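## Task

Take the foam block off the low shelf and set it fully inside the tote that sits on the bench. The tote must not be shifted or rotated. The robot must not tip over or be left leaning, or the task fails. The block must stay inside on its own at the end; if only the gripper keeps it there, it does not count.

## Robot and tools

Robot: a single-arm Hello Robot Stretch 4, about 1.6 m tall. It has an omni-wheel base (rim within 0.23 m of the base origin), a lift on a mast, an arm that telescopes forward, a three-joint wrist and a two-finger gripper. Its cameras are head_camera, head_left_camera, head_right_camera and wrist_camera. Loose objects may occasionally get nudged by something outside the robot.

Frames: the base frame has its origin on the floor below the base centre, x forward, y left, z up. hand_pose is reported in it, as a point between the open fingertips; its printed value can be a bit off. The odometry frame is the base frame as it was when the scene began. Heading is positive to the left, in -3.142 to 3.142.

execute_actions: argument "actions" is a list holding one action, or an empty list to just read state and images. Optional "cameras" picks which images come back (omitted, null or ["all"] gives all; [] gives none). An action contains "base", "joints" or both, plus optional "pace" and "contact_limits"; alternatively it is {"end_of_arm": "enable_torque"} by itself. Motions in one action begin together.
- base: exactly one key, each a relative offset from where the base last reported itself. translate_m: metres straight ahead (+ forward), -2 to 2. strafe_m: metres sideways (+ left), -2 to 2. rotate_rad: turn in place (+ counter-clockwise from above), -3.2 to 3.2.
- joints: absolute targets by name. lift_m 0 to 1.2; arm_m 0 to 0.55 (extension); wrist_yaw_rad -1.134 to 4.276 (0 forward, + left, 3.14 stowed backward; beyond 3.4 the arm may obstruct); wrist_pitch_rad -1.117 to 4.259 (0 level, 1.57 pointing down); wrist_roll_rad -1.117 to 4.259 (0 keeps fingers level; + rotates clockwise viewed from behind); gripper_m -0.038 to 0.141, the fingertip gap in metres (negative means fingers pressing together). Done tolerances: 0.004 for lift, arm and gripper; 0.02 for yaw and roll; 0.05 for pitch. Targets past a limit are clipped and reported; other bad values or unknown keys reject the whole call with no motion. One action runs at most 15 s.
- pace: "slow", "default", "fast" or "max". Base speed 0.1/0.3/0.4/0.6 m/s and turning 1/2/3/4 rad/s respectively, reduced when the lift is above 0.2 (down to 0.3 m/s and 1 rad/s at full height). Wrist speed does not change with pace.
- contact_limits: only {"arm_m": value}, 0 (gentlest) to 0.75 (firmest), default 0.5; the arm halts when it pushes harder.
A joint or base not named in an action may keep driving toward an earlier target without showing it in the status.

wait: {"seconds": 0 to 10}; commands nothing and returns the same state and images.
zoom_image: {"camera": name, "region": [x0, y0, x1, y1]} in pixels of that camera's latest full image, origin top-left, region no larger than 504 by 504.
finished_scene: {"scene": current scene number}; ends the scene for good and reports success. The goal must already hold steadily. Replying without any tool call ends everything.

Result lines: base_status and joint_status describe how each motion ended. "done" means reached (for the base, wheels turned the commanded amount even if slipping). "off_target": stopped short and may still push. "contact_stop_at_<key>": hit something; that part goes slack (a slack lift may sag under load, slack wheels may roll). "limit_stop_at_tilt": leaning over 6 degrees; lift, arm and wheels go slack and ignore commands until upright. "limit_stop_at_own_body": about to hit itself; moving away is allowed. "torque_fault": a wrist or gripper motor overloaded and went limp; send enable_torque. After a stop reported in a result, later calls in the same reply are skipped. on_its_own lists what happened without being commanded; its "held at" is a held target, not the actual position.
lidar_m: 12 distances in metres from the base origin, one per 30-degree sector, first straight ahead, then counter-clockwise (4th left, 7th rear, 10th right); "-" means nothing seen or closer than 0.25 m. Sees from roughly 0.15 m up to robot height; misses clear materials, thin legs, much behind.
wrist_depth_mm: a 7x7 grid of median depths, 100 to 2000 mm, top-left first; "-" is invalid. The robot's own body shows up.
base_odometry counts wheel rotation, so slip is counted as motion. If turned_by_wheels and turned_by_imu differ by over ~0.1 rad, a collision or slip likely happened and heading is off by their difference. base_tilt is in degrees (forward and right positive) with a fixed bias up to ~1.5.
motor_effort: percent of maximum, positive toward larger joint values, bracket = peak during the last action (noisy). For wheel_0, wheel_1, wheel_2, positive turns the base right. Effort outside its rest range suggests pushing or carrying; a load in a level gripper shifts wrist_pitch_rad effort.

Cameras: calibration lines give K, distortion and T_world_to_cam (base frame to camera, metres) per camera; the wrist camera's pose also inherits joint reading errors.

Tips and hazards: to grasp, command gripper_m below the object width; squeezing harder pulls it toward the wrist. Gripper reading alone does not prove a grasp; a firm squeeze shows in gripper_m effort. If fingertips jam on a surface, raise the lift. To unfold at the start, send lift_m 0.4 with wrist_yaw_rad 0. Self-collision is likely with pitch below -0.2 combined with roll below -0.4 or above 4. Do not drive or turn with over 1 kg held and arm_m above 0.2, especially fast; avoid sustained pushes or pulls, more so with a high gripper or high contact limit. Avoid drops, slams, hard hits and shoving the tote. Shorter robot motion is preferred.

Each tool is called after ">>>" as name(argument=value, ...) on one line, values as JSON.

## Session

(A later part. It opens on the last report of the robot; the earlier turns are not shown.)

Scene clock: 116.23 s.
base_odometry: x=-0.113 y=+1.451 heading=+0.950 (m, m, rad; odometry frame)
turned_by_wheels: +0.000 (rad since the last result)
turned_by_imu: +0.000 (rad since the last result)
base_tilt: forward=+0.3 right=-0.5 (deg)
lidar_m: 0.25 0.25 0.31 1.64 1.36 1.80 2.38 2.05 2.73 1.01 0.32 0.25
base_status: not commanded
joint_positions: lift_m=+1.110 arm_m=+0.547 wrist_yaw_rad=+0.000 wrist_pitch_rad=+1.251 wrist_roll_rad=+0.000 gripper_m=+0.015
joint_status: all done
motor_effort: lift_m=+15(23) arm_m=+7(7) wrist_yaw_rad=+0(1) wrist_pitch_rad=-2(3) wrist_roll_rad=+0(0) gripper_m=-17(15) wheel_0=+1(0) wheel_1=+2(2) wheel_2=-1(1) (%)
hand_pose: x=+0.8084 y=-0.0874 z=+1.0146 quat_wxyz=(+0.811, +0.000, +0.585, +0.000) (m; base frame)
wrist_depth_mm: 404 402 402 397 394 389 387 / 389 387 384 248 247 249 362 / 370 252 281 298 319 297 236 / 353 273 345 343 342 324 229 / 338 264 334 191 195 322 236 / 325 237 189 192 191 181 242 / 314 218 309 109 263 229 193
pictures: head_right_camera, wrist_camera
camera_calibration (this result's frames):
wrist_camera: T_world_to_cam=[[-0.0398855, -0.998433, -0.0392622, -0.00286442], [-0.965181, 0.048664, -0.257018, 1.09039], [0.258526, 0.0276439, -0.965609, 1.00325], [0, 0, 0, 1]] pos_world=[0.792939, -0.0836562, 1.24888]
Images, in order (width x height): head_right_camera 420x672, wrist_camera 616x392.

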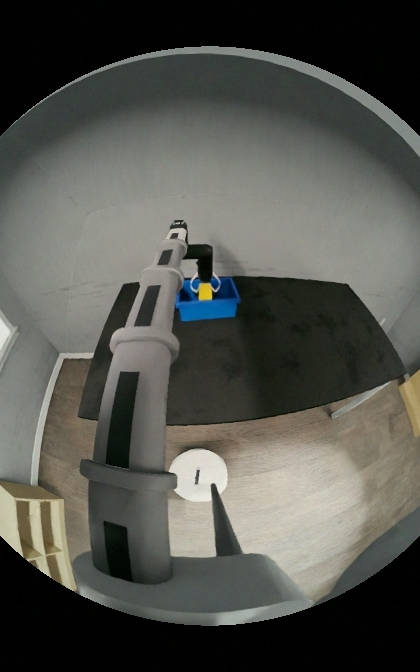

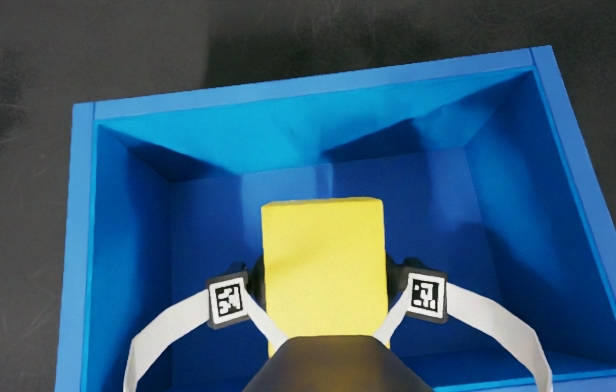

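>>> execute_actions(actions=[{"joints":{"lift_m":1.065},"pace":"slow"}], cameras=[])

>>> execute_actions(actions=[{"joints":{"gripper_m":0.11}}], cameras=[])

>>> execute_actions(actions=[{"joints":{"lift_m":1.2}}], cameras=["wrist_camera","head_right_camera"])

Scene clock: 121.57 s.
base_odometry: x=-0.113 y=+1.451 heading=+0.950 (m, m, rad; odometry frame)
turned_by_wheels: +0.000 (rad since the last result)
turned_by_imu: +0.000 (rad since the last result)
base_tilt: forward=+0.3 right=-0.6 (deg)
lidar_m: 0.25 0.25 0.30 1.65 1.34 1.81 2.40 2.05 2.74 1.04 0.33 0.25
base_status: not commanded
joint_positions: lift_m=+1.065 arm_m=+0.547 wrist_yaw_rad=+0.000 wrist_pitch_rad=+1.251 wrist_roll_rad=+0.000 gripper_m=+0.015
joint_status: all done
motor_effort: lift_m=+15(15) arm_m=+7(7) wrist_yaw_rad=+0(0) wrist_pitch_rad=-3(3) wrist_roll_rad=+0(0) gripper_m=-16(16) wheel_0=+0(0) wheel_1=+2(2) wheel_2=-1(1) (%)
hand_pose: x=+0.8084 y=-0.0874 z=+0.9696 quat_wxyz=(+0.811, +0.000, +0.585, +0.000) (m; base frame)
wrist_depth_mm: 351 349 345 201 201 201 200 / 200 206 214 224 236 249 218 / 198 252 281 298 303 298 224 / 185 273 300 297 296 290 229 / 179 263 287 191 195 281 236 / 176 237 189 192 191 181 242 / 172 218 266 109 260 229 192
pictures: none
No camera images: the call's "cameras" was empty. Leave "cameras" out to get every camera's image.

Scene clock: 123.33 s.
base_odometry: x=-0.113 y=+1.451 heading=+0.950 (m, m, rad; odometry frame)
turned_by_wheels: +0.000 (rad since the last result)
turned_by_imu: +0.000 (rad since the last result)
base_tilt: forward=+0.3 right=-0.4 (deg)
lidar_m: 0.25 0.25 0.32 1.66 1.37 1.82 2.44 2.04 2.73 1.02 0.32 0.25
base_status: not commanded
joint_positions: lift_m=+1.065 arm_m=+0.547 wrist_yaw_rad=+0.000 wrist_pitch_rad=+1.251 wrist_roll_rad=+0.000 gripper_m=+0.110
joint_status: all done
motor_effort: lift_m=+15(15) arm_m=+7(7) wrist_yaw_rad=+0(1) wrist_pitch_rad=-4(2) wrist_roll_rad=+0(0) gripper_m=+0(18) wheel_0=+1(1) wheel_1=+2(2) wheel_2=-1(1) (%)
hand_pose: x=+0.8084 y=-0.0874 z=+0.9696 quat_wxyz=(+0.811, +0.000, +0.585, +0.000) (m; base frame)
wrist_depth_mm: 351 351 347 201 201 201 200 / 200 206 214 225 236 250 218 / 198 253 281 297 303 297 224 / 185 273 300 294 296 291 229 / 179 264 287 243 281 281 236 / 175 251 219 232 232 266 244 / 172 225 267 109 263 216 222
pictures: none
No camera images: the call's "cameras" was empty. Leave "cameras" out to get every camera's image.

Scene clock: 124.97 s.
base_odometry: x=-0.113 y=+1.451 heading=+0.950 (m, m, rad; odometry frame)
turned_by_wheels: +0.000 (rad since the last result)
turned_by_imu: +0.000 (rad since the last result)
base_tilt: forward=+0.4 right=-0.6 (deg)
lidar_m: 0.25 0.25 0.31 1.63 1.35 1.83 2.59 2.04 2.73 1.04 0.34 0.25
base_status: not commanded
joint_positions: lift_m=+1.199 arm_m=+0.547 wrist_yaw_rad=+0.000 wrist_pitch_rad=+1.251 wrist_roll_rad=+0.000 gripper_m=+0.110
joint_status: all done
motor_effort: lift_m=+22(26) arm_m=+7(7) wrist_yaw_rad=+0(0) wrist_pitch_rad=-2(3) wrist_roll_rad=+0(0) gripper_m=+1(1) wheel_0=+1(1) wheel_1=+2(2) wheel_2=-1(1) (%)
hand_pose: x=+0.8084 y=-0.0874 z=+1.1032 quat_wxyz=(+0.811, +0.000, +0.585, +0.000) (m; base frame)
wrist_depth_mm: 504 504 504 500 500 496 484 / 492 488 484 480 477 469 469 / 473 466 462 351 349 357 449 / 452 439 397 430 427 351 430 / 430 421 418 413 413 310 415 / 413 407 219 362 394 287 397 / 399 392 364 109 294 277 382
pictures: head_right_camera, wrist_camera
camera_calibration (this result's frames):
wrist_camera: T_world_to_cam=[[-0.0398855, -0.998433, -0.039262, 0.000611227], [-0.965182, 0.0486639, -0.257013, 1.11314], [0.258521, 0.0276439, -0.96561, 1.08874], [0, 0, 0, 1]] pos_world=[0.792943, -0.0836562, 1.33741]
Images, in order (width x height): head_right_camera 420x672, wrist_camera 616x392.

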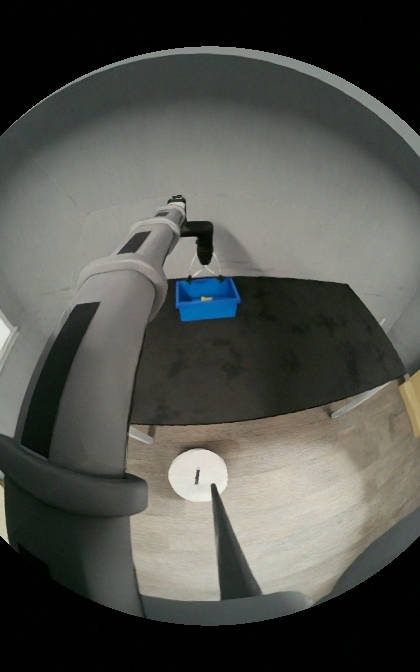

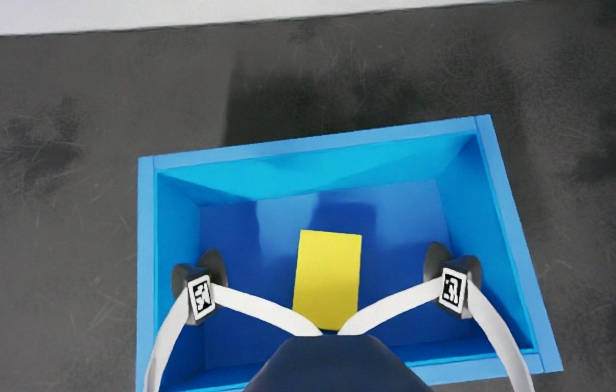

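>>> finished_scene(scene=2)

The scene is finished: the task was done.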